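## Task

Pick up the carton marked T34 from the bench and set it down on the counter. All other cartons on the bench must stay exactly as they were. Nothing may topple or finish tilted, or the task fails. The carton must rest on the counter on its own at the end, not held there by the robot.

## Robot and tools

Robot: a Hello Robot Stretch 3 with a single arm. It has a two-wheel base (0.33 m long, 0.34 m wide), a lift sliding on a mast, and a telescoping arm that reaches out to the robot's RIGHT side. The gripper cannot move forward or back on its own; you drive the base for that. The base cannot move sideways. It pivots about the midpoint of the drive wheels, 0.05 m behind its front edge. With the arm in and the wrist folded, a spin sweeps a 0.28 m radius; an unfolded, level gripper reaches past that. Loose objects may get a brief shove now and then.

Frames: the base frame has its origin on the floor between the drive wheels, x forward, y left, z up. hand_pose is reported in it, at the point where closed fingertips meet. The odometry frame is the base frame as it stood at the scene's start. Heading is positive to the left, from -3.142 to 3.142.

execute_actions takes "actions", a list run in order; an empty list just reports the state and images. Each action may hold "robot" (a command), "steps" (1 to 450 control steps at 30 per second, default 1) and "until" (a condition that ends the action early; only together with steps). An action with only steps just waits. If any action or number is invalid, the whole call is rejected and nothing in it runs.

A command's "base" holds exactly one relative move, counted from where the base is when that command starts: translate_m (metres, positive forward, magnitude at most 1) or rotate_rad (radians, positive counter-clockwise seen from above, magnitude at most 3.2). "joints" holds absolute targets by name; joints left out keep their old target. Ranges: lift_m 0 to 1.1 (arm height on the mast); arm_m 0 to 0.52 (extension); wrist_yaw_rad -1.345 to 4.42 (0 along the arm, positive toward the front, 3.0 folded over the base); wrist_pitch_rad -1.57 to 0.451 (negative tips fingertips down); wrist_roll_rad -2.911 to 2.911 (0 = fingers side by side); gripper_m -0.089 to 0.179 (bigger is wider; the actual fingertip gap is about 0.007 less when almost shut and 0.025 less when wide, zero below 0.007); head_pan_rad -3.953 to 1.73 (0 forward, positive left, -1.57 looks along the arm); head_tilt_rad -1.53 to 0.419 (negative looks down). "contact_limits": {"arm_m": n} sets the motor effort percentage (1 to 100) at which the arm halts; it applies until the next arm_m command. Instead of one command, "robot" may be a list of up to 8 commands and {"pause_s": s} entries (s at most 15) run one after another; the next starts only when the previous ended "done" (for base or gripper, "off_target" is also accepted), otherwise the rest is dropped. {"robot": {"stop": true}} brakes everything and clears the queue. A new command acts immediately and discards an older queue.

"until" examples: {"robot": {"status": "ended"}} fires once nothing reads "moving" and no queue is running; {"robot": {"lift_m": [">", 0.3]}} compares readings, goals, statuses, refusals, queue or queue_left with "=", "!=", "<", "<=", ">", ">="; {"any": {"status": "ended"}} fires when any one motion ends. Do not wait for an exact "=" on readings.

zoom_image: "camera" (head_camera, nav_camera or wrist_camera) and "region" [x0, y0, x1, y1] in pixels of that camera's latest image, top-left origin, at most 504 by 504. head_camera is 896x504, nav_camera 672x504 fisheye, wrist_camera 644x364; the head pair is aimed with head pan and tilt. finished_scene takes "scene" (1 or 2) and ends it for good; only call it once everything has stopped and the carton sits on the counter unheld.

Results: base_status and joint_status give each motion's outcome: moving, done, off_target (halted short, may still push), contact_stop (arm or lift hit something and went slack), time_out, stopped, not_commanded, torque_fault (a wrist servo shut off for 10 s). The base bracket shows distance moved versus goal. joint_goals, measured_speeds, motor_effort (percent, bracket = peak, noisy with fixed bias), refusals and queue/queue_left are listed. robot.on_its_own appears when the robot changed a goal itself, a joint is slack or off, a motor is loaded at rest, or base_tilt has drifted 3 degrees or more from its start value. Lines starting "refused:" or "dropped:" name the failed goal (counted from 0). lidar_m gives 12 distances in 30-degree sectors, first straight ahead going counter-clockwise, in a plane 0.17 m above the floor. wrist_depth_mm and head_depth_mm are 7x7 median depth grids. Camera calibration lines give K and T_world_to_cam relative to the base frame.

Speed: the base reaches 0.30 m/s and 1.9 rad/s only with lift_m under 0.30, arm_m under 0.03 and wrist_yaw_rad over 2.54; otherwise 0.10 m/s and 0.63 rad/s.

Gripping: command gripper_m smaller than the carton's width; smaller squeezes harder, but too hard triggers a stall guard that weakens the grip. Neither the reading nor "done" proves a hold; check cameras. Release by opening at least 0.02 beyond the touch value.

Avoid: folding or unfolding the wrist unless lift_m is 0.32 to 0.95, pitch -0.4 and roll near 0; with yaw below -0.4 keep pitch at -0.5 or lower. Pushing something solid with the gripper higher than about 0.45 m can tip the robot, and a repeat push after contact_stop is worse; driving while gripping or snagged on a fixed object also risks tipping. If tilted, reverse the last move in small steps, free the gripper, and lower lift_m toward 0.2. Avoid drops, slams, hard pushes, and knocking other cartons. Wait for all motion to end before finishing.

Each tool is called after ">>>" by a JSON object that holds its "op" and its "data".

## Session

>>> {"op": "execute_actions", "data": {"actions": [{"robot":{"joints":{"head_pan_rad":0.9,"head_tilt_rad":-0.6}},"steps":450,"until":{"robot":{"status":"ended"}}}]}}

>>> {"op": "execute_actions", "data": {"actions": [{"robot":{"joints":{"head_pan_rad":-1}},"steps":450,"until":{"robot":{"status":"ended"}}}]}}

>>> {"op": "execute_actions", "data": {"actions": [{"robot":{"joints":{"head_pan_rad":-2.9}},"steps":450,"until":{"robot":{"status":"ended"}}}]}}

Scene clock: 1.03 s.
robot.base_odometry: x=+0.000 y=+0.000 heading=+0.000 (m, m, rad; robot's odometry frame)
robot.turned_by_wheels: +0.000 (rad since the last result)
robot.turned_by_imu: +0.000 (rad since the last result)
robot.base_tilt: forward=+0.2 right=-0.2 (deg)
robot.lidar_m: 0.66 0.68 2.12 1.95 2.14 0.84 0.78 0.79 1.01 2.43 1.03 0.72
robot.head_depth_mm: 2257 2449 973 830 1772 1147 1120 / 2438 2662 2826 922 1113 1178 1193 / 2690 2957 3208 2380 1812 1427 1227 / 2795 3094 3275 2409 1824 1474 1229 / 2548 2815 2971 2430 1843 1476 1239 / 2321 2521 2811 2411 1832 1485 1233 / 2161 2332 2364 2286 1855 1489 1240
robot.base_status: not_commanded
robot.joint_positions: lift_m=+0.399 arm_m=+0.001 wrist_yaw_rad=+3.011 wrist_pitch_rad=-0.498 wrist_roll_rad=-0.007 gripper_m=+0.037 head_pan_rad=+0.893 head_tilt_rad=-0.592
robot.joint_goals: lift_m=+0.399 arm_m=+0.001 wrist_yaw_rad=+3.011 wrist_pitch_rad=-0.498 wrist_roll_rad=-0.007 gripper_m=+0.037 head_pan_rad=+0.900 head_tilt_rad=-0.600
robot.joint_status: lift_m=not_commanded arm_m=not_commanded wrist_yaw_rad=not_commanded wrist_pitch_rad=not_commanded wrist_roll_rad=not_commanded gripper_m=not_commanded head_pan_rad=done head_tilt_rad=done
robot.measured_speeds: translate_m=+0.000 rotate_rad=+0.000 lift_m=+0.000 arm_m=+0.000 wrist_yaw_rad=+0.000 wrist_pitch_rad=+0.000 wrist_roll_rad=+0.000 head_pan_rad=+0.000 head_tilt_rad=+0.000
robot: refusals=0 queue=done queue_left=0
robot.motor_effort: left_wheel=-1(0) right_wheel=+1(1) lift_m=+23(22) arm_m=-1(0) wrist_yaw_rad=-1(0) wrist_pitch_rad=+6(6) wrist_roll_rad=+0(0) gripper_m=+0(2) head_pan_rad=+2(28) head_tilt_rad=-2(36) (%)
robot.hand_pose: x=+0.0066 y=+0.0661 z=+0.3941 quat_wxyz=(+0.219, +0.693, +0.130, +0.675) (m; robot's base frame)
robot.wrist_depth_mm: - - - - - - - / - - - - - - - / 986 - - - - - 644 / 797 805 834 854 850 885 647 / 659 678 - 685 710 714 669 / 576 567 - 590 613 597 606 / 509 520 - - 518 530 539
pictures: head_camera (sideways: a quarter turn clockwise sets it upright), nav_camera (sideways: a quarter turn counterclockwise sets it upright), wrist_camera
camera_calibration (this result's frames):
head_camera: T_world_to_cam=[[-0.327568, -0.417314, -0.847672, 1.13009], [-0.803275, 0.595356, 0.0173138, -0.0153139], [0.497442, 0.686586, -0.530237, 0.646669], [0, 0, 0, 1]] pos_world=[0.0361984, 0.0367247, 1.3011]
nav_camera: T_world_to_cam=[[0.350706, 0.408279, 0.842801, -1.05849], [0.778879, -0.626841, -0.0204449, 0.073216], [0.519955, 0.66361, -0.537837, 0.655441], [0, 0, 0, 1]] pos_world=[-0.026609, 0.0430958, 1.24611]
wrist_camera: T_world_to_cam=[[0.992493, -0.0955637, 0.0763235, -0.0359603], [0.000497036, -0.620902, -0.783888, 0.384692], [0.122301, 0.778041, -0.616194, 0.354448], [0, 0, 0, 1]] pos_world=[-0.0078501, -0.0403558, 0.522709]
Images, in order (width x height): head_camera 896x504, nav_camera 672x504, wrist_camera 644x364.

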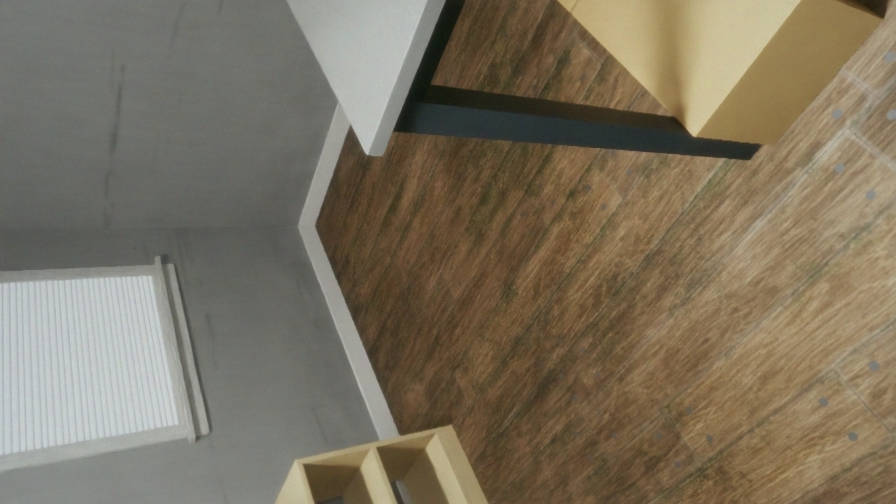

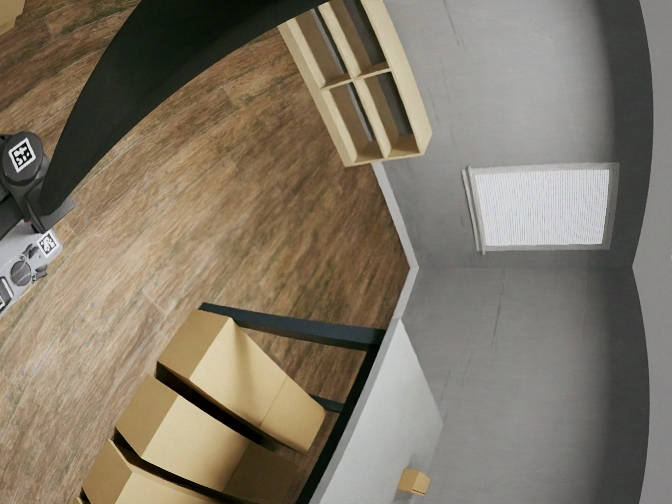

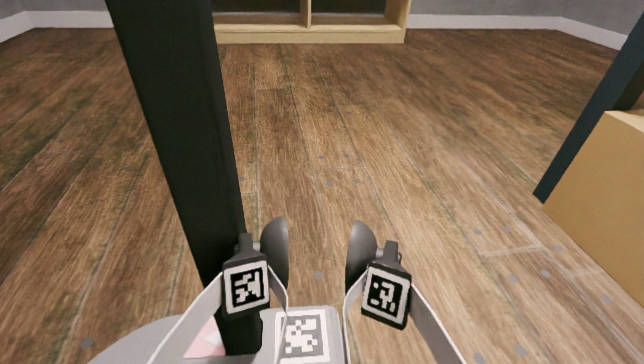

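Scene clock: 2.43 s.
robot.base_odometry: x=+0.000 y=+0.000 heading=+0.000 (m, m, rad; robot's odometry frame)
robot.turned_by_wheels: +0.000 (rad since the last result)
robot.turned_by_imu: +0.000 (rad since the last result)
robot.base_tilt: forward=+0.2 right=-0.3 (deg)
robot.lidar_m: 0.66 0.68 2.12 1.95 2.14 0.84 0.78 0.79 1.01 2.43 1.02 0.72
robot.head_depth_mm: 2041 2226 2454 2360 1785 1444 1211 / 2084 2299 2617 2352 1811 1451 1216 / 2158 2363 2673 2394 1822 1463 1225 / 2271 2570 2841 2401 1832 1467 1232 / 2291 2610 1234 2139 1488 1424 1239 / 2658 2997 1095 2445 1457 1291 1238 / 2718 2972 1039 2247 1455 1182 1146
robot.base_status: not_commanded
robot.joint_positions: lift_m=+0.399 arm_m=+0.001 wrist_yaw_rad=+3.011 wrist_pitch_rad=-0.498 wrist_roll_rad=-0.007 gripper_m=+0.037 head_pan_rad=-0.993 head_tilt_rad=-0.592
robot.joint_goals: lift_m=+0.399 arm_m=+0.001 wrist_yaw_rad=+3.011 wrist_pitch_rad=-0.498 wrist_roll_rad=-0.007 gripper_m=+0.037 head_pan_rad=-1.000 head_tilt_rad=-0.600
robot.joint_status: lift_m=not_commanded arm_m=not_commanded wrist_yaw_rad=not_commanded wrist_pitch_rad=not_commanded wrist_roll_rad=not_commanded gripper_m=not_commanded head_pan_rad=done head_tilt_rad=done
robot.measured_speeds: translate_m=+0.000 rotate_rad=+0.000 lift_m=+0.000 arm_m=+0.000 wrist_yaw_rad=+0.000 wrist_pitch_rad=+0.000 wrist_roll_rad=+0.000 head_pan_rad=+0.000 head_tilt_rad=+0.000
robot: refusals=0 queue=done queue_left=0
robot.motor_effort: left_wheel=+0(0) right_wheel=+1(1) lift_m=+22(23) arm_m=-1(1) wrist_yaw_rad=-1(0) wrist_pitch_rad=+6(7) wrist_roll_rad=+0(0) gripper_m=+0(1) head_pan_rad=-3(31) head_tilt_rad=-3(3) (%)
robot.hand_pose: x=+0.0066 y=+0.0661 z=+0.3941 quat_wxyz=(+0.219, +0.693, +0.130, +0.675) (m; robot's base frame)
robot.wrist_depth_mm: - - - - - - - / - - - - - - - / - - - - - - 671 / 781 790 822 859 863 891 647 / 657 656 - 713 708 713 653 / 567 577 - 593 603 604 613 / 496 519 - - 520 532 538
pictures: head_camera (sideways: a quarter turn clockwise sets it upright), nav_camera (sideways: a quarter turn counterclockwise sets it upright), wrist_camera
camera_calibration (this result's frames):
head_camera: T_world_to_cam=[[-0.295605, 0.440959, -0.847451, 1.1296], [0.814781, 0.57951, 0.0173306, -0.0252059], [0.498749, -0.685363, -0.530591, 0.647121], [0, 0, 0, 1]] pos_world=[0.0317032, -0.0399883, 1.30108]
nav_camera: T_world_to_cam=[[0.27985, -0.460162, 0.842576, -1.05776], [-0.837167, -0.546564, -0.020445, 0.0830741], [0.46993, -0.699656, -0.538189, 0.656204], [0, 0, 0, 1]] pos_world=[0.0571917, 0.0177809, 1.24611]
wrist_camera: T_world_to_cam=[[0.992493, -0.0955637, 0.0763235, -0.0359603], [0.000497116, -0.620902, -0.783888, 0.384692], [0.122301, 0.778041, -0.616194, 0.354448], [0, 0, 0, 1]] pos_world=[-0.00785011, -0.0403558, 0.522709]
Images, in order (width x height): head_camera 896x504, nav_camera 672x504, wrist_camera 644x364.

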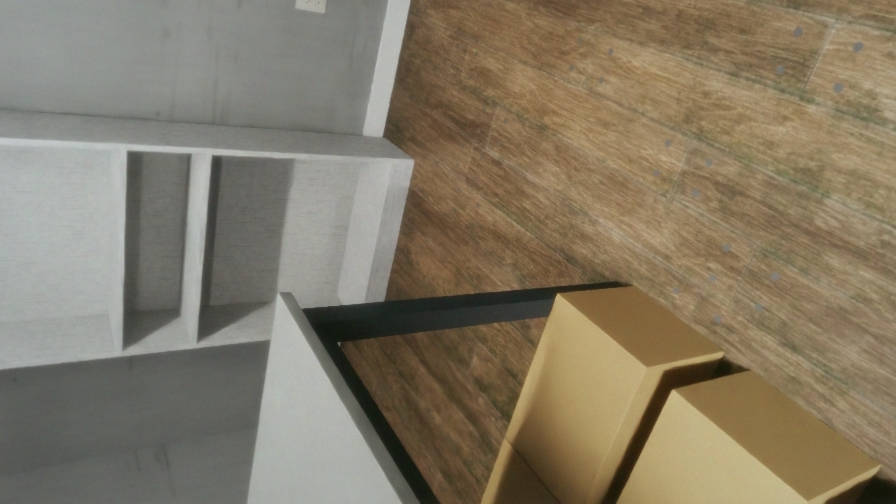

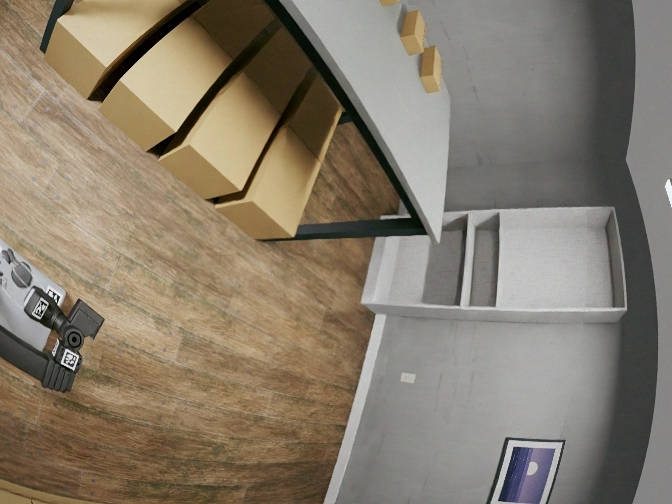

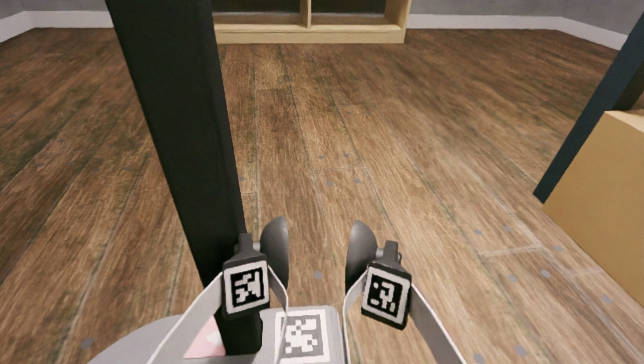

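Scene clock: 3.83 s.
robot.base_odometry: x=+0.000 y=+0.000 heading=+0.000 (m, m, rad; robot's odometry frame)
robot.turned_by_wheels: +0.000 (rad since the last result)
robot.turned_by_imu: +0.000 (rad since the last result)
robot.base_tilt: forward=+0.3 right=-0.3 (deg)
robot.lidar_m: 0.66 0.67 2.13 1.96 2.14 0.84 0.78 0.79 1.01 2.42 1.02 0.72
robot.head_depth_mm: 1127 1244 987 854 984 1147 1214 / 1147 1259 994 871 1003 1180 1216 / 1165 1289 1010 887 1024 1225 1224 / 1189 1318 1016 907 1052 1251 1231 / 1203 1335 1034 929 1076 1290 1233 / 1224 1365 1044 947 1108 1368 1240 / 1251 1387 1053 965 1130 1376 1245
robot.base_status: not_commanded
robot.joint_positions: lift_m=+0.399 arm_m=+0.001 wrist_yaw_rad=+3.011 wrist_pitch_rad=-0.498 wrist_roll_rad=-0.007 gripper_m=+0.037 head_pan_rad=-2.893 head_tilt_rad=-0.592
robot.joint_goals: lift_m=+0.399 arm_m=+0.001 wrist_yaw_rad=+3.011 wrist_pitch_rad=-0.498 wrist_roll_rad=-0.007 gripper_m=+0.037 head_pan_rad=-2.900 head_tilt_rad=-0.600
robot.joint_status: lift_m=not_commanded arm_m=not_commanded wrist_yaw_rad=not_commanded wrist_pitch_rad=not_commanded wrist_roll_rad=not_commanded gripper_m=not_commanded head_pan_rad=done head_tilt_rad=done
robot.measured_speeds: translate_m=+0.000 rotate_rad=+0.000 lift_m=+0.000 arm_m=+0.000 wrist_yaw_rad=+0.000 wrist_pitch_rad=+0.000 wrist_roll_rad=+0.000 head_pan_rad=+0.000 head_tilt_rad=+0.000
robot: refusals=0 queue=done queue_left=0
robot.motor_effort: left_wheel=-1(0) right_wheel=+1(1) lift_m=+22(22) arm_m=+0(0) wrist_yaw_rad=+0(0) wrist_pitch_rad=+6(6) wrist_roll_rad=+0(0) gripper_m=-1(1) head_pan_rad=-2(32) head_tilt_rad=-3(2) (%)
robot.hand_pose: x=+0.0066 y=+0.0661 z=+0.3941 quat_wxyz=(+0.219, +0.693, +0.130, +0.675) (m; robot's base frame)
robot.wrist_depth_mm: - - - - - - - / - - - - - - - / 971 - - - - - 655 / 790 797 835 845 877 869 644 / 666 660 - 693 713 721 655 / 558 576 - 598 615 604 608 / 498 525 - - 518 528 535
pictures: head_camera (sideways: a quarter turn clockwise sets it upright), nav_camera (sideways: a quarter turn counterclockwise sets it upright), wrist_camera
camera_calibration (this result's frames):
head_camera: T_world_to_cam=[[0.512902, 0.137187, -0.847415, 1.12462], [0.284978, -0.958377, 0.0173333, -0.0219777], [-0.809765, -0.250385, -0.530649, 0.655179], [0, 0, 0, 1]] pos_world=[-0.0400181, -0.0113004, 1.30107]
nav_camera: T_world_to_cam=[[-0.52598, -0.11607, 0.84254, -1.0528], [-0.246563, 0.968911, -0.020445, 0.0794714], [-0.813973, -0.218493, -0.538246, 0.664111], [0, 0, 0, 1]] pos_world=[0.00641232, -0.0540955, 1.2461]
wrist_camera: T_world_to_cam=[[0.992493, -0.0955637, 0.0763236, -0.0359603], [0.000497143, -0.620902, -0.783888, 0.384692], [0.122301, 0.778041, -0.616194, 0.354448], [0, 0, 0, 1]] pos_world=[-0.00785011, -0.0403558, 0.522709]
Images, in order (width x height): head_camera 896x504, nav_camera 672x504, wrist_camera 644x364.

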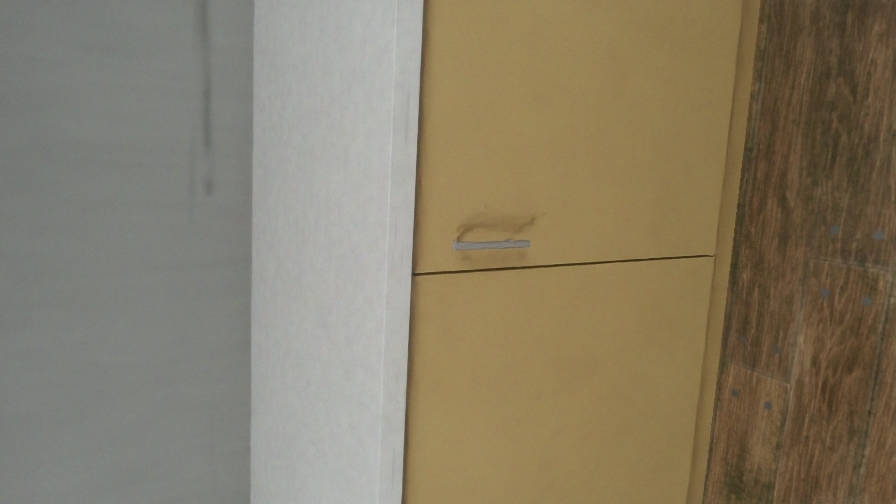

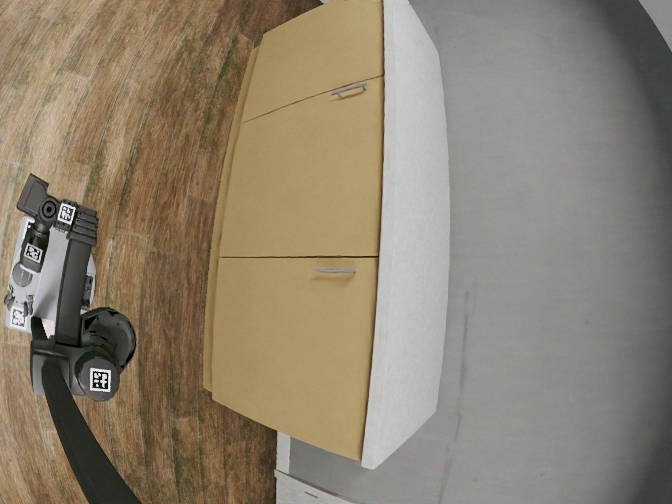

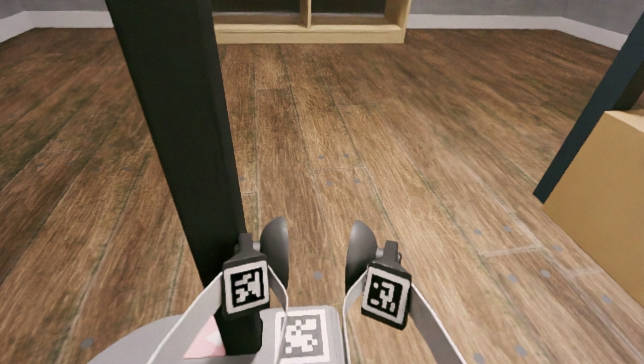

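>>> {"op": "execute_actions", "data": {"actions": [{"robot":[{"joints":{"lift_m":0.28,"wrist_pitch_rad":-0.4,"head_pan_rad":-1.4},"base":{"rotate_rad":1.45}},{"base":{"translate_m":1.0}},{"base":{"rotate_rad":-1.37}},{"base":{"translate_m":0.7}},{"base":{"translate_m":0.7}}],"steps":450,"until":{"robot":{"status":"ended"}}},{"steps":450,"until":{"robot":{"status":"ended"}}}]}}

Scene clock: 26.93 s.
robot.base_odometry: x=+1.516 y=+1.105 heading=+0.080 (m, m, rad; robot's odometry frame)
robot.turned_by_wheels: +0.080 (rad since the last result)
robot.turned_by_imu: +0.089 (rad since the last result)
robot.base_tilt: forward=+0.2 right=-0.3 (deg)
robot.lidar_m: 0.77 0.80 1.11 1.36 1.42 1.63 2.46 0.78 0.58 0.51 1.08 0.80
robot.head_depth_mm: 2750 1486 957 678 604 1084 1006 / 2798 2953 1213 1718 1379 803 944 / 2950 3264 3473 2391 1814 1460 1223 / 2971 3272 3424 2415 1815 1470 1225 / 2402 2576 2662 2361 1831 1477 1227 / 1772 1836 1900 1966 1798 1488 1233 / 1399 1444 1487 1522 1563 1445 1242
robot.base_status: done (translate_m +0.7000 of +0.7000)
robot.joint_positions: lift_m=+0.281 arm_m=+0.001 wrist_yaw_rad=+3.011 wrist_pitch_rad=-0.418 wrist_roll_rad=-0.007 gripper_m=+0.037 head_pan_rad=-1.407 head_tilt_rad=-0.593
robot.joint_goals: lift_m=+0.280 arm_m=+0.001 wrist_yaw_rad=+3.011 wrist_pitch_rad=-0.400 wrist_roll_rad=-0.007 gripper_m=+0.037 head_pan_rad=-1.400 head_tilt_rad=-0.600
robot.joint_status: lift_m=done arm_m=not_commanded wrist_yaw_rad=not_commanded wrist_pitch_rad=done wrist_roll_rad=not_commanded gripper_m=not_commanded head_pan_rad=done head_tilt_rad=done
robot.measured_speeds: translate_m=+0.000 rotate_rad=+0.000 lift_m=+0.000 arm_m=+0.000 wrist_yaw_rad=+0.000 wrist_pitch_rad=+0.000 wrist_roll_rad=+0.000 head_pan_rad=+0.000 head_tilt_rad=+0.000
robot: refusals=0 queue=done queue_left=0
robot.motor_effort: left_wheel=+1(9) right_wheel=+0(7) lift_m=+12(24) arm_m=-1(1) wrist_yaw_rad=-1(0) wrist_pitch_rad=+8(10) wrist_roll_rad=+0(0) gripper_m=+0(0) head_pan_rad=+3(32) head_tilt_rad=-3(3) (%)
robot.hand_pose: x=+0.0080 y=+0.0767 z=+0.2932 quat_wxyz=(+0.192, +0.697, +0.102, +0.683) (m; robot's base frame)
robot.wrist_depth_mm: - - - - - - 797 / 992 - - - - - 792 / 894 917 949 987 - - 801 / 700 709 735 740 766 769 755 / 553 563 - 587 614 607 626 / 478 491 - 510 515 511 521 / - - - - 428 432 438
pictures: head_camera (sideways: a quarter turn clockwise sets it upright), nav_camera (sideways: a quarter turn counterclockwise sets it upright), wrist_camera
camera_calibration (this result's frames):
head_camera: T_world_to_cam=[[-0.093316, 0.522997, -0.847211, 1.12806], [0.979068, 0.202794, 0.0173487, -0.0262317], [0.180883, -0.827858, -0.530973, 0.649558], [0, 0, 0, 1]] pos_world=[0.0134545, -0.0469091, 1.30106]
nav_camera: T_world_to_cam=[[0.071167, -0.534238, 0.842333, -1.05617], [-0.986311, -0.163625, -0.0204452, 0.083984], [0.148749, -0.829347, -0.538569, 0.658659], [0, 0, 0, 1]] pos_world=[0.0600241, -0.00424844, 1.2461]
wrist_camera: T_world_to_cam=[[0.991692, -0.101635, 0.0788457, -0.0288857], [0.00892938, -0.557084, -0.830408, 0.320853], [0.128322, 0.824214, -0.551548, 0.261268], [0, 0, 0, 1]] pos_world=[-0.00774569, -0.0395344, 0.412819]
Images, in order (width x height): head_camera 896x504, nav_camera 672x504, wrist_camera 644x364.

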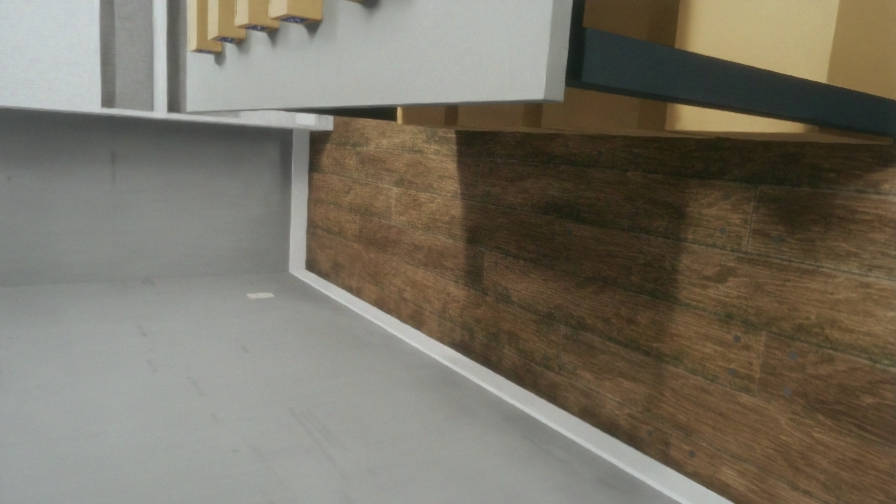

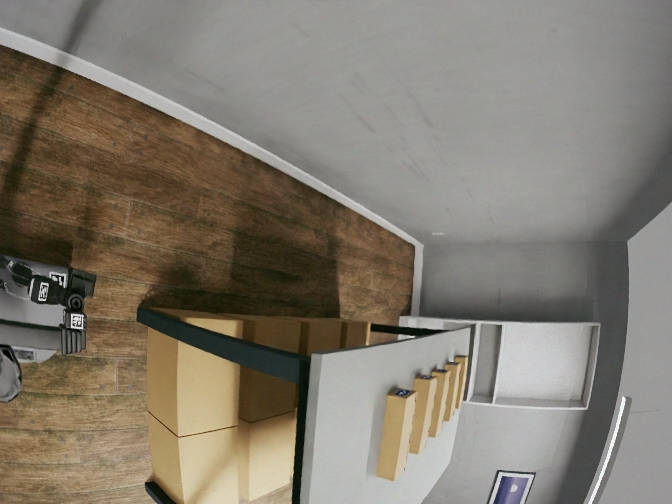

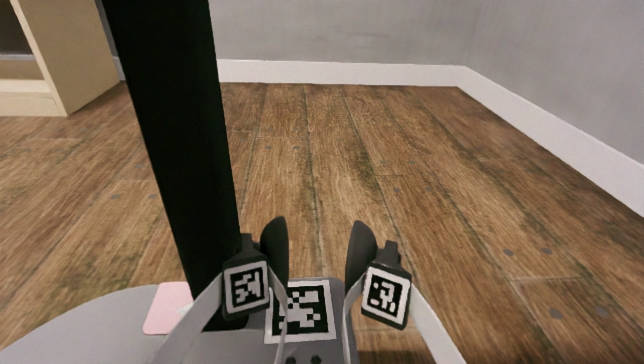

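>>> {"op": "execute_actions", "data": {"actions": [{"robot":[{"base":{"translate_m":0.41}},{"base":{"rotate_rad":-1.625}},{"base":{"translate_m":0.8},"joints":{"head_pan_rad":-1.1}}],"steps":450,"until":{"robot":{"status":"ended"}}}]}}

Scene clock: 41.50 s.
robot.base_odometry: x=+1.945 y=+0.338 heading=-1.545 (m, m, rad; robot's odometry frame)
robot.turned_by_wheels: -1.625 (rad since the last result)
robot.turned_by_imu: -1.586 (rad since the last result)
robot.base_tilt: forward=+0.2 right=-0.3 (deg)
robot.lidar_m: 1.60 0.55 0.40 0.38 0.39 0.53 1.39 2.06 0.46 0.44 0.46 0.65
robot.head_depth_mm: 2830 2562 972 604 539 1146 960 / 2971 2678 982 684 562 1252 1110 / 3068 2775 996 661 589 1152 988 / 3211 2846 916 666 1345 1159 998 / 3470 3708 864 697 1350 1215 1096 / 3569 3867 957 703 1456 1171 1154 / 3244 3374 881 742 1454 1206 1216
robot.base_status: done (translate_m +0.8000 of +0.8000)
robot.joint_positions: lift_m=+0.281 arm_m=+0.001 wrist_yaw_rad=+3.011 wrist_pitch_rad=-0.418 wrist_roll_rad=-0.007 gripper_m=+0.037 head_pan_rad=-1.107 head_tilt_rad=-0.593
robot.joint_goals: lift_m=+0.280 arm_m=+0.001 wrist_yaw_rad=+3.011 wrist_pitch_rad=-0.400 wrist_roll_rad=-0.007 gripper_m=+0.037 head_pan_rad=-1.100 head_tilt_rad=-0.600
robot.joint_status: lift_m=done arm_m=not_commanded wrist_yaw_rad=not_commanded wrist_pitch_rad=done wrist_roll_rad=not_commanded gripper_m=not_commanded head_pan_rad=done head_tilt_rad=done
robot.measured_speeds: translate_m=+0.000 rotate_rad=+0.000 lift_m=+0.000 arm_m=+0.000 wrist_yaw_rad=+0.000 wrist_pitch_rad=+0.000 wrist_roll_rad=+0.000 head_pan_rad=+0.000 head_tilt_rad=+0.000
robot: refusals=0 queue=done queue_left=0
robot.motor_effort: left_wheel=+2(11) right_wheel=-1(5) lift_m=+13(12) arm_m=-1(1) wrist_yaw_rad=+0(0) wrist_pitch_rad=+8(9) wrist_roll_rad=+0(0) gripper_m=+0(0) head_pan_rad=+3(17) head_tilt_rad=-4(3) (%)
robot.hand_pose: x=+0.0080 y=+0.0767 z=+0.2932 quat_wxyz=(+0.192, +0.697, +0.102, +0.683) (m; robot's base frame)
robot.wrist_depth_mm: 347 - 373 379 391 403 413 / 379 389 404 423 431 447 464 / 413 426 451 459 474 499 524 / 455 472 497 508 540 562 587 / 500 518 - 551 573 588 615 / 477 502 - 507 516 516 522 / - - - - 429 435 449
pictures: head_camera (sideways: a quarter turn clockwise sets it upright), nav_camera (sideways: a quarter turn counterclockwise sets it upright), wrist_camera
camera_calibration (this result's frames):
head_camera: T_world_to_cam=[[-0.243593, 0.472155, -0.847191, 1.12895], [0.875539, 0.482836, 0.0173503, -0.0256021], [0.417246, -0.737522, -0.531006, 0.648158], [0, 0, 0, 1]] pos_world=[0.0269772, -0.0426461, 1.30105]
nav_camera: T_world_to_cam=[[0.22575, -0.489435, 0.842313, -1.05709], [-0.894024, -0.447552, -0.0204452, 0.0834211], [0.386985, -0.748433, -0.538601, 0.657247], [0, 0, 0, 1]] pos_world=[0.0588734, 0.0118648, 1.2461]
wrist_camera: T_world_to_cam=[[0.991692, -0.101637, 0.0788468, -0.0288883], [0.00893331, -0.557054, -0.830428, 0.320856], [0.128324, 0.824233, -0.551518, 0.261273], [0, 0, 0, 1]] pos_world=[-0.00774567, -0.0395521, 0.412822]
Images, in order (width x height): head_camera 896x504, nav_camera 672x504, wrist_camera 644x364.

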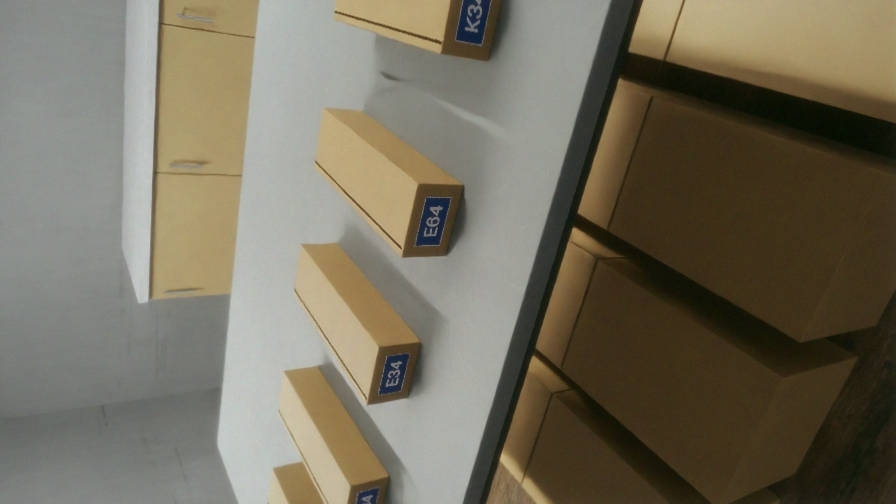

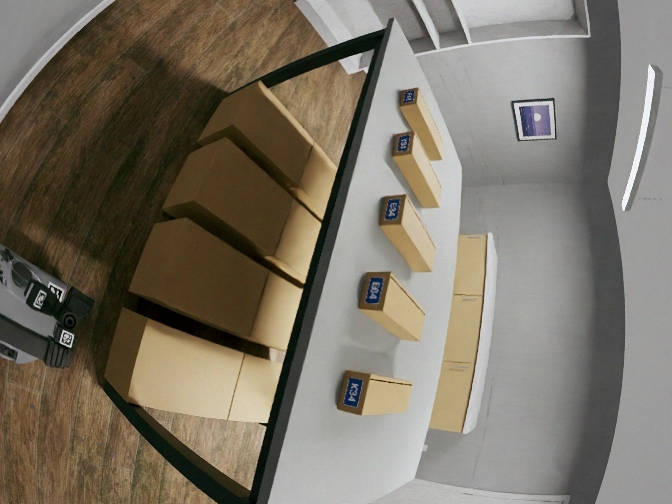

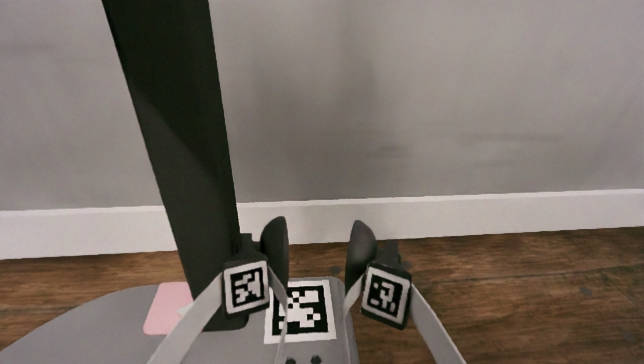

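>>> {"op": "execute_actions", "data": {"actions": [{"robot":[{"base":{"translate_m":0.71},"joints":{"lift_m":0.95,"head_pan_rad":-1.57,"gripper_m":0.15}},{"joints":{"wrist_yaw_rad":1.2}},{"joints":{"wrist_yaw_rad":0,"wrist_pitch_rad":-0.25}}],"steps":450,"until":{"robot":{"status":"ended"}}}]}}

Scene clock: 58.90 s.
robot.base_odometry: x=+1.964 y=-0.372 heading=-1.545 (m, m, rad; robot's odometry frame)
robot.turned_by_wheels: +0.000 (rad since the last result)
robot.turned_by_imu: +0.001 (rad since the last result)
robot.base_tilt: forward=+0.2 right=-0.3 (deg)
robot.lidar_m: 1.62 0.57 0.41 0.39 0.41 0.55 1.46 0.62 0.44 0.43 0.45 0.60
robot.head_depth_mm: 2942 2708 979 632 577 - - / 2907 2672 987 685 582 - - / 2929 2681 995 624 - - - / 2889 2675 1005 666 579 1163 998 / 2945 2679 1014 672 588 1194 1024 / 2907 2658 1029 624 556 1168 981 / 2887 3112 1040 708 557 1415 984
robot.base_status: done (translate_m +0.7100 of +0.7100)
robot.joint_positions: lift_m=+0.949 arm_m=+0.001 wrist_yaw_rad=+0.003 wrist_pitch_rad=-0.270 wrist_roll_rad=-0.007 gripper_m=+0.150 head_pan_rad=-1.563 head_tilt_rad=-0.593
robot.joint_goals: lift_m=+0.950 arm_m=+0.001 wrist_yaw_rad=+0.000 wrist_pitch_rad=-0.250 wrist_roll_rad=-0.007 gripper_m=+0.150 head_pan_rad=-1.570 head_tilt_rad=-0.600
robot.joint_status: lift_m=done arm_m=not_commanded wrist_yaw_rad=done wrist_pitch_rad=done wrist_roll_rad=not_commanded gripper_m=done head_pan_rad=done head_tilt_rad=done
robot.measured_speeds: translate_m=+0.000 rotate_rad=+0.000 lift_m=+0.000 arm_m=+0.000 wrist_yaw_rad=+0.000 wrist_pitch_rad=+0.000 wrist_roll_rad=+0.000 head_pan_rad=+0.000 head_tilt_rad=+0.000
robot: refusals=0 queue=done queue_left=0
robot.motor_effort: left_wheel=+1(10) right_wheel=-1(4) lift_m=+32(34) arm_m=-1(1) wrist_yaw_rad=-3(4) wrist_pitch_rad=+9(9) wrist_roll_rad=+0(0) gripper_m=+0(82) head_pan_rad=-2(21) head_tilt_rad=-3(3) (%)
robot.hand_pose: x=-0.0208 y=-0.3863 z=+0.9965 quat_wxyz=(+0.703, +0.097, -0.698, -0.094) (m; robot's base frame)
robot.wrist_depth_mm: - - - - - - - / - - - - - - - / 578 585 507 529 627 659 715 / 388 334 381 342 438 348 413 / 296 311 308 318 326 337 342 / 239 - 247 250 256 - 267 / - - 870 235 234 289 234
pictures: head_camera (sideways: a quarter turn clockwise sets it upright), nav_camera (sideways: a quarter turn counterclockwise sets it upright), wrist_camera
camera_calibration (this result's frames):
head_camera: T_world_to_cam=[[-0.0108429, 0.531179, -0.84719, 1.12753], [0.998694, 0.0480587, 0.0173503, -0.0263535], [0.049931, -0.845895, -0.531007, 0.6504], [0, 0, 0, 1]] pos_world=[0.00606963, -0.0474821, 1.30105]
nav_camera: T_world_to_cam=[[-0.0127848, -0.538839, 0.842312, -1.05563], [-0.999757, -0.00823914, -0.0204452, 0.0840661], [0.0179566, -0.842369, -0.538602, 0.6595], [0, 0, 0, 1]] pos_world=[0.0587073, -0.012581, 1.2461]
wrist_camera: T_world_to_cam=[[-0.99642, -0.0197469, 0.0822018, -0.11586], [-0.0828309, 0.422587, -0.90253, 1.09568], [-0.0169152, -0.906107, -0.422709, 0.234666], [0, 0, 0, 1]] pos_world=[-0.0207197, -0.252675, 1.0976]
Images, in order (width x height): head_camera 896x504, nav_camera 672x504, wrist_camera 644x364.

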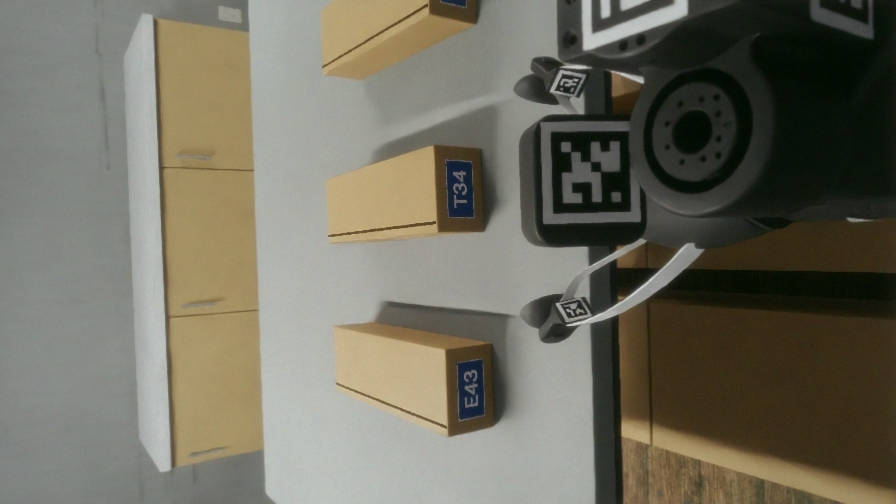

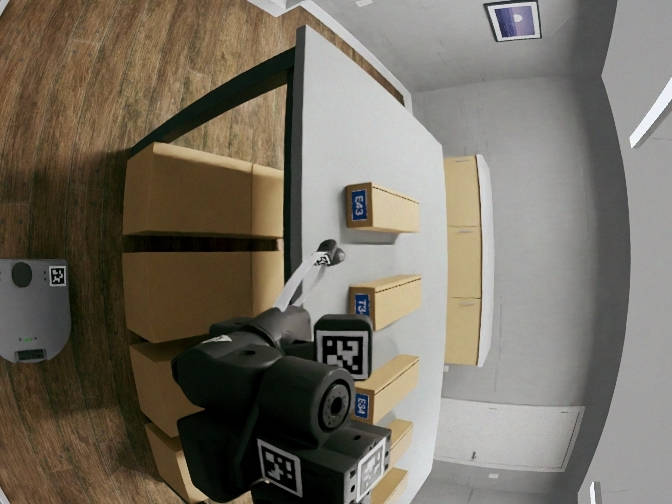

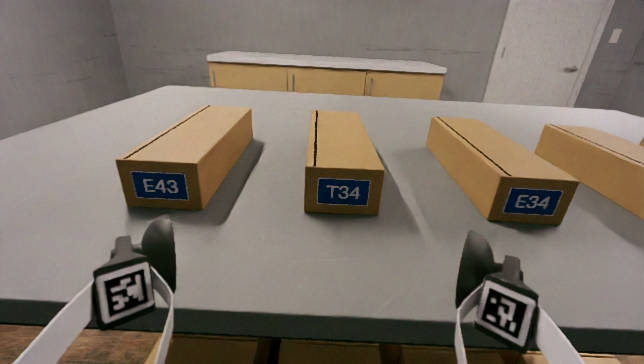

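>>> {"op": "execute_actions", "data": {"actions": [{"robot":[{"base":{"translate_m":-0.022},"joints":{"lift_m":0.91,"arm_m":0.13}},{"joints":{"arm_m":0.235}}],"steps":450,"until":{"robot":{"status":"ended"}}}]}}

Scene clock: 70.43 s.
robot.base_odometry: x=+1.963 y=-0.350 heading=-1.545 (m, m, rad; robot's odometry frame)
robot.turned_by_wheels: +0.000 (rad since the last result)
robot.turned_by_imu: -0.002 (rad since the last result)
robot.base_tilt: forward=+0.2 right=-0.2 (deg)
robot.lidar_m: 1.62 0.56 0.41 0.39 0.41 0.55 1.46 0.62 0.44 0.43 0.46 0.59
robot.head_depth_mm: 2924 2704 1035 - 580 1143 984 / 2900 2681 1054 - 541 1221 986 / 2927 2669 1060 - 545 1154 968 / 2914 2655 1007 638 566 1156 968 / 2905 2643 1013 697 572 1232 1049 / 2926 2629 1026 626 555 1166 980 / 2908 3070 1038 679 556 1241 984
robot.base_status: done (translate_m -0.0220 of -0.0220)
robot.joint_positions: lift_m=+0.911 arm_m=+0.235 wrist_yaw_rad=+0.002 wrist_pitch_rad=-0.269 wrist_roll_rad=-0.007 gripper_m=+0.150 head_pan_rad=-1.563 head_tilt_rad=-0.593
robot.joint_goals: lift_m=+0.910 arm_m=+0.235 wrist_yaw_rad=+0.000 wrist_pitch_rad=-0.250 wrist_roll_rad=-0.007 gripper_m=+0.150 head_pan_rad=-1.570 head_tilt_rad=-0.600
robot.joint_status: lift_m=done arm_m=done wrist_yaw_rad=done wrist_pitch_rad=done wrist_roll_rad=not_commanded gripper_m=done head_pan_rad=done head_tilt_rad=done
robot.measured_speeds: translate_m=+0.000 rotate_rad=+0.000 lift_m=+0.000 arm_m=+0.000 wrist_yaw_rad=+0.000 wrist_pitch_rad=+0.000 wrist_roll_rad=+0.000 head_pan_rad=+0.000 head_tilt_rad=+0.000
robot: refusals=0 queue=done queue_left=0
robot.motor_effort: left_wheel=+1(3) right_wheel=+0(4) lift_m=+13(34) arm_m=+2(3) wrist_yaw_rad=-1(3) wrist_pitch_rad=+9(9) wrist_roll_rad=+0(0) gripper_m=+1(0) head_pan_rad=-2(2) head_tilt_rad=-3(3) (%)
robot.hand_pose: x=-0.0211 y=-0.6203 z=+0.9579 quat_wxyz=(+0.703, +0.096, -0.698, -0.094) (m; robot's base frame)
robot.wrist_depth_mm: - - - - - - - / - - - - - - - / 371 305 495 313 543 579 632 / 197 264 303 203 344 287 227 / 189 235 165 151 243 259 186 / 186 - 118 120 132 - 184 / - 157 101 102 104 162 166
pictures: head_camera (sideways: a quarter turn clockwise sets it upright), nav_camera (sideways: a quarter turn counterclockwise sets it upright), wrist_camera
camera_calibration (this result's frames):
head_camera: T_world_to_cam=[[-0.0107629, 0.531181, -0.84719, 1.12753], [0.998701, 0.0479082, 0.0173503, -0.0263535], [0.0498035, -0.845903, -0.531007, 0.650401], [0, 0, 0, 1]] pos_world=[0.00606247, -0.0474821, 1.30105]
nav_camera: T_world_to_cam=[[-0.012866, -0.538837, 0.842312, -1.05563], [-0.999758, -0.0080885, -0.0204452, 0.0840661], [0.0178296, -0.842371, -0.538602, 0.659501], [0, 0, 0, 1]] pos_world=[0.0587054, -0.0125889, 1.2461]
wrist_camera: T_world_to_cam=[[-0.996445, -0.0183541, 0.0822198, -0.116768], [-0.0822759, 0.421726, -0.902983, 1.15952], [-0.0181007, -0.906538, -0.421737, 0.00511259], [0, 0, 0, 1]] pos_world=[-0.0208597, -0.486509, 1.05879]
Images, in order (width x height): head_camera 896x504, nav_camera 672x504, wrist_camera 644x364.

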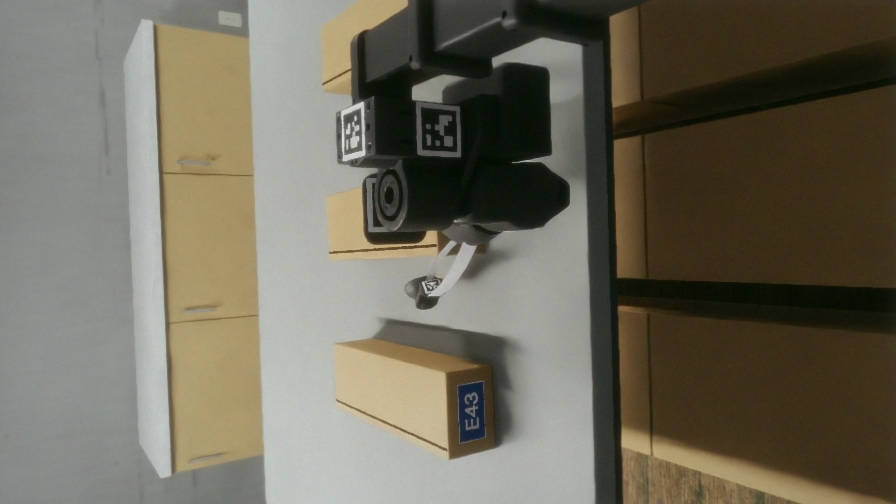

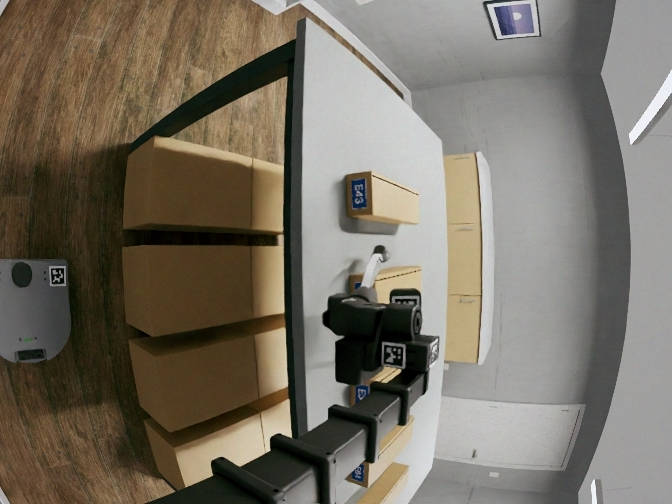

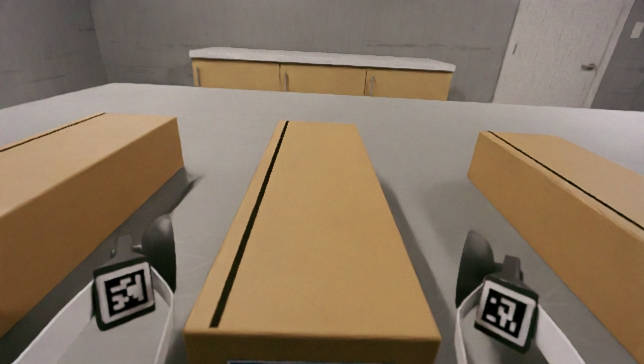

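Top is ~0.97; lower slightly.

>>> {"op": "execute_actions", "data": {"actions": [{"robot":[{"joints":{"lift_m":0.898}},{"joints":{"gripper_m":0.035}},{"joints":{"lift_m":1.03,"head_pan_rad":-0.7,"head_tilt_rad":-0.8}}],"steps":450,"until":{"robot":{"status":"ended"}}}]}}

Scene clock: 78.00 s.
robot.base_odometry: x=+1.963 y=-0.350 heading=-1.545 (m, m, rad; robot's odometry frame)
robot.turned_by_wheels: +0.000 (rad since the last result)
robot.turned_by_imu: -0.002 (rad since the last result)
robot.base_tilt: forward=+0.2 right=-0.3 (deg)
robot.lidar_m: 1.62 0.57 0.41 0.39 0.41 0.55 1.46 0.62 0.44 0.43 0.46 0.59
robot.head_depth_mm: 3101 874 651 570 1191 1085 995 / 2752 2964 656 1738 1198 1045 1128 / 2491 2815 686 1687 1147 1177 1140 / 2273 2563 2114 1741 1495 1311 1140 / 1844 2129 2236 1876 1549 1319 1144 / 1784 2064 2176 1873 1550 1329 1148 / 1659 1905 2055 1896 1556 1326 1150
robot.base_status: done (translate_m -0.0220 of -0.0220)
robot.joint_positions: lift_m=+1.029 arm_m=+0.235 wrist_yaw_rad=+0.002 wrist_pitch_rad=-0.272 wrist_roll_rad=-0.007 gripper_m=+0.046 head_pan_rad=-0.707 head_tilt_rad=-0.790
robot.joint_goals: lift_m=+1.030 arm_m=+0.235 wrist_yaw_rad=+0.000 wrist_pitch_rad=-0.250 wrist_roll_rad=-0.007 gripper_m=+0.047 head_pan_rad=-0.700 head_tilt_rad=-0.800
robot.joint_status: lift_m=done arm_m=done wrist_yaw_rad=done wrist_pitch_rad=done wrist_roll_rad=not_commanded gripper_m=done head_pan_rad=done head_tilt_rad=done
robot.measured_speeds: translate_m=+0.000 rotate_rad=+0.000 lift_m=+0.000 arm_m=+0.000 wrist_yaw_rad=+0.000 wrist_pitch_rad=+0.000 wrist_roll_rad=+0.000 head_pan_rad=+0.000 head_tilt_rad=+0.000
robot: refusals=0 queue=done queue_left=0
robot.on_its_own: gripper_m is held at +0.047, not at your +0.035, by its stall guard, which is still easing
robot.motor_effort: left_wheel=+1(1) right_wheel=+0(0) lift_m=+32(33) arm_m=+2(2) wrist_yaw_rad=-1(1) wrist_pitch_rad=+10(10) wrist_roll_rad=+0(0) gripper_m=-3(100) head_pan_rad=+2(30) head_tilt_rad=-5(20) (%)
robot.hand_pose: x=-0.0211 y=-0.6200 z=+1.0761 quat_wxyz=(+0.703, +0.097, -0.698, -0.095) (m; robot's base frame)
robot.wrist_depth_mm: - - - - - - - / - - - - - - - / - 879 - - - - - / 550 574 588 612 639 648 693 / 421 348 439 325 467 387 481 / 275 - 105 111 116 301 363 / 228 273 99 101 103 286 245
pictures: head_camera (sideways: a quarter turn clockwise sets it upright), nav_camera (sideways: a quarter turn counterclockwise sets it upright), wrist_camera
camera_calibration (this result's frames):
head_camera: T_world_to_cam=[[-0.526289, 0.441021, -0.726994, 0.973987], [0.621681, 0.782875, 0.0248701, -0.0338381], [0.580114, -0.43887, -0.686193, 0.849045], [0, 0, 0, 1]] pos_world=[0.0410922, -0.0304373, 1.29153]
nav_camera: T_world_to_cam=[[0.515746, -0.46317, 0.72075, -0.900395], [-0.65232, -0.757676, -0.0201197, 0.0815178], [0.555414, -0.459783, -0.692904, 0.856946], [0, 0, 0, 1]] pos_world=[0.0415911, 0.0387375, 1.24438]
wrist_camera: T_world_to_cam=[[-0.996445, -0.0185866, 0.0821731, -0.126579], [-0.0822816, 0.424248, -0.9018, 1.26648], [-0.0181003, -0.905355, -0.424269, 0.0586685], [0, 0, 0, 1]] pos_world=[-0.0208593, -0.486539, 1.17741]
Images, in order (width x height): head_camera 896x504, nav_camera 672x504, wrist_camera 644x364.

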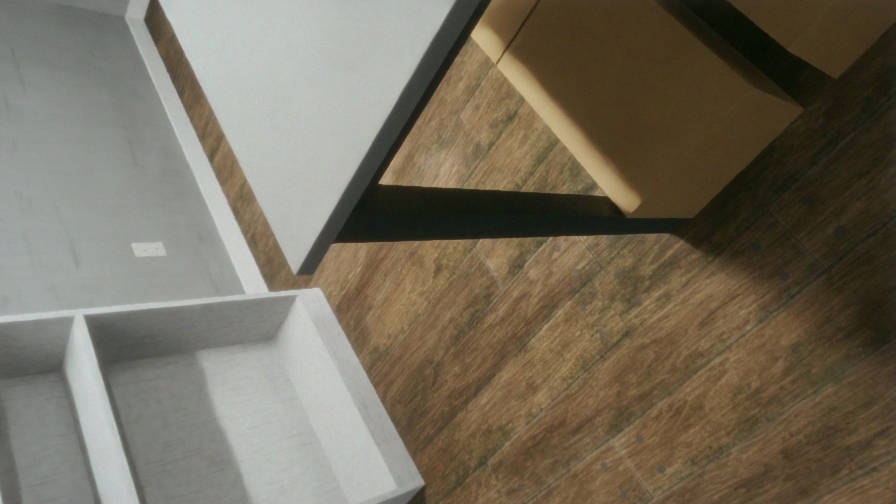

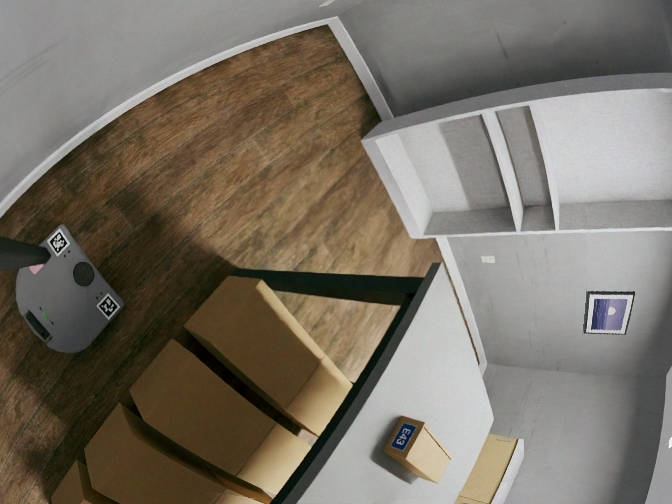

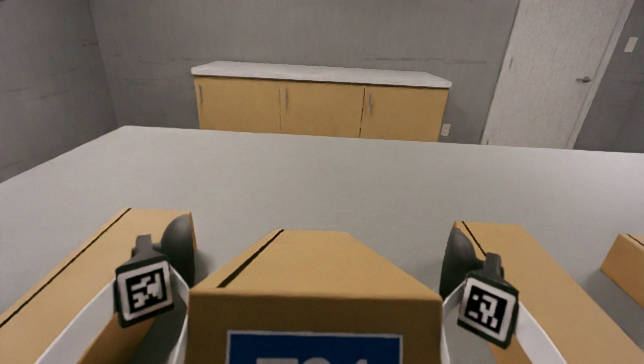

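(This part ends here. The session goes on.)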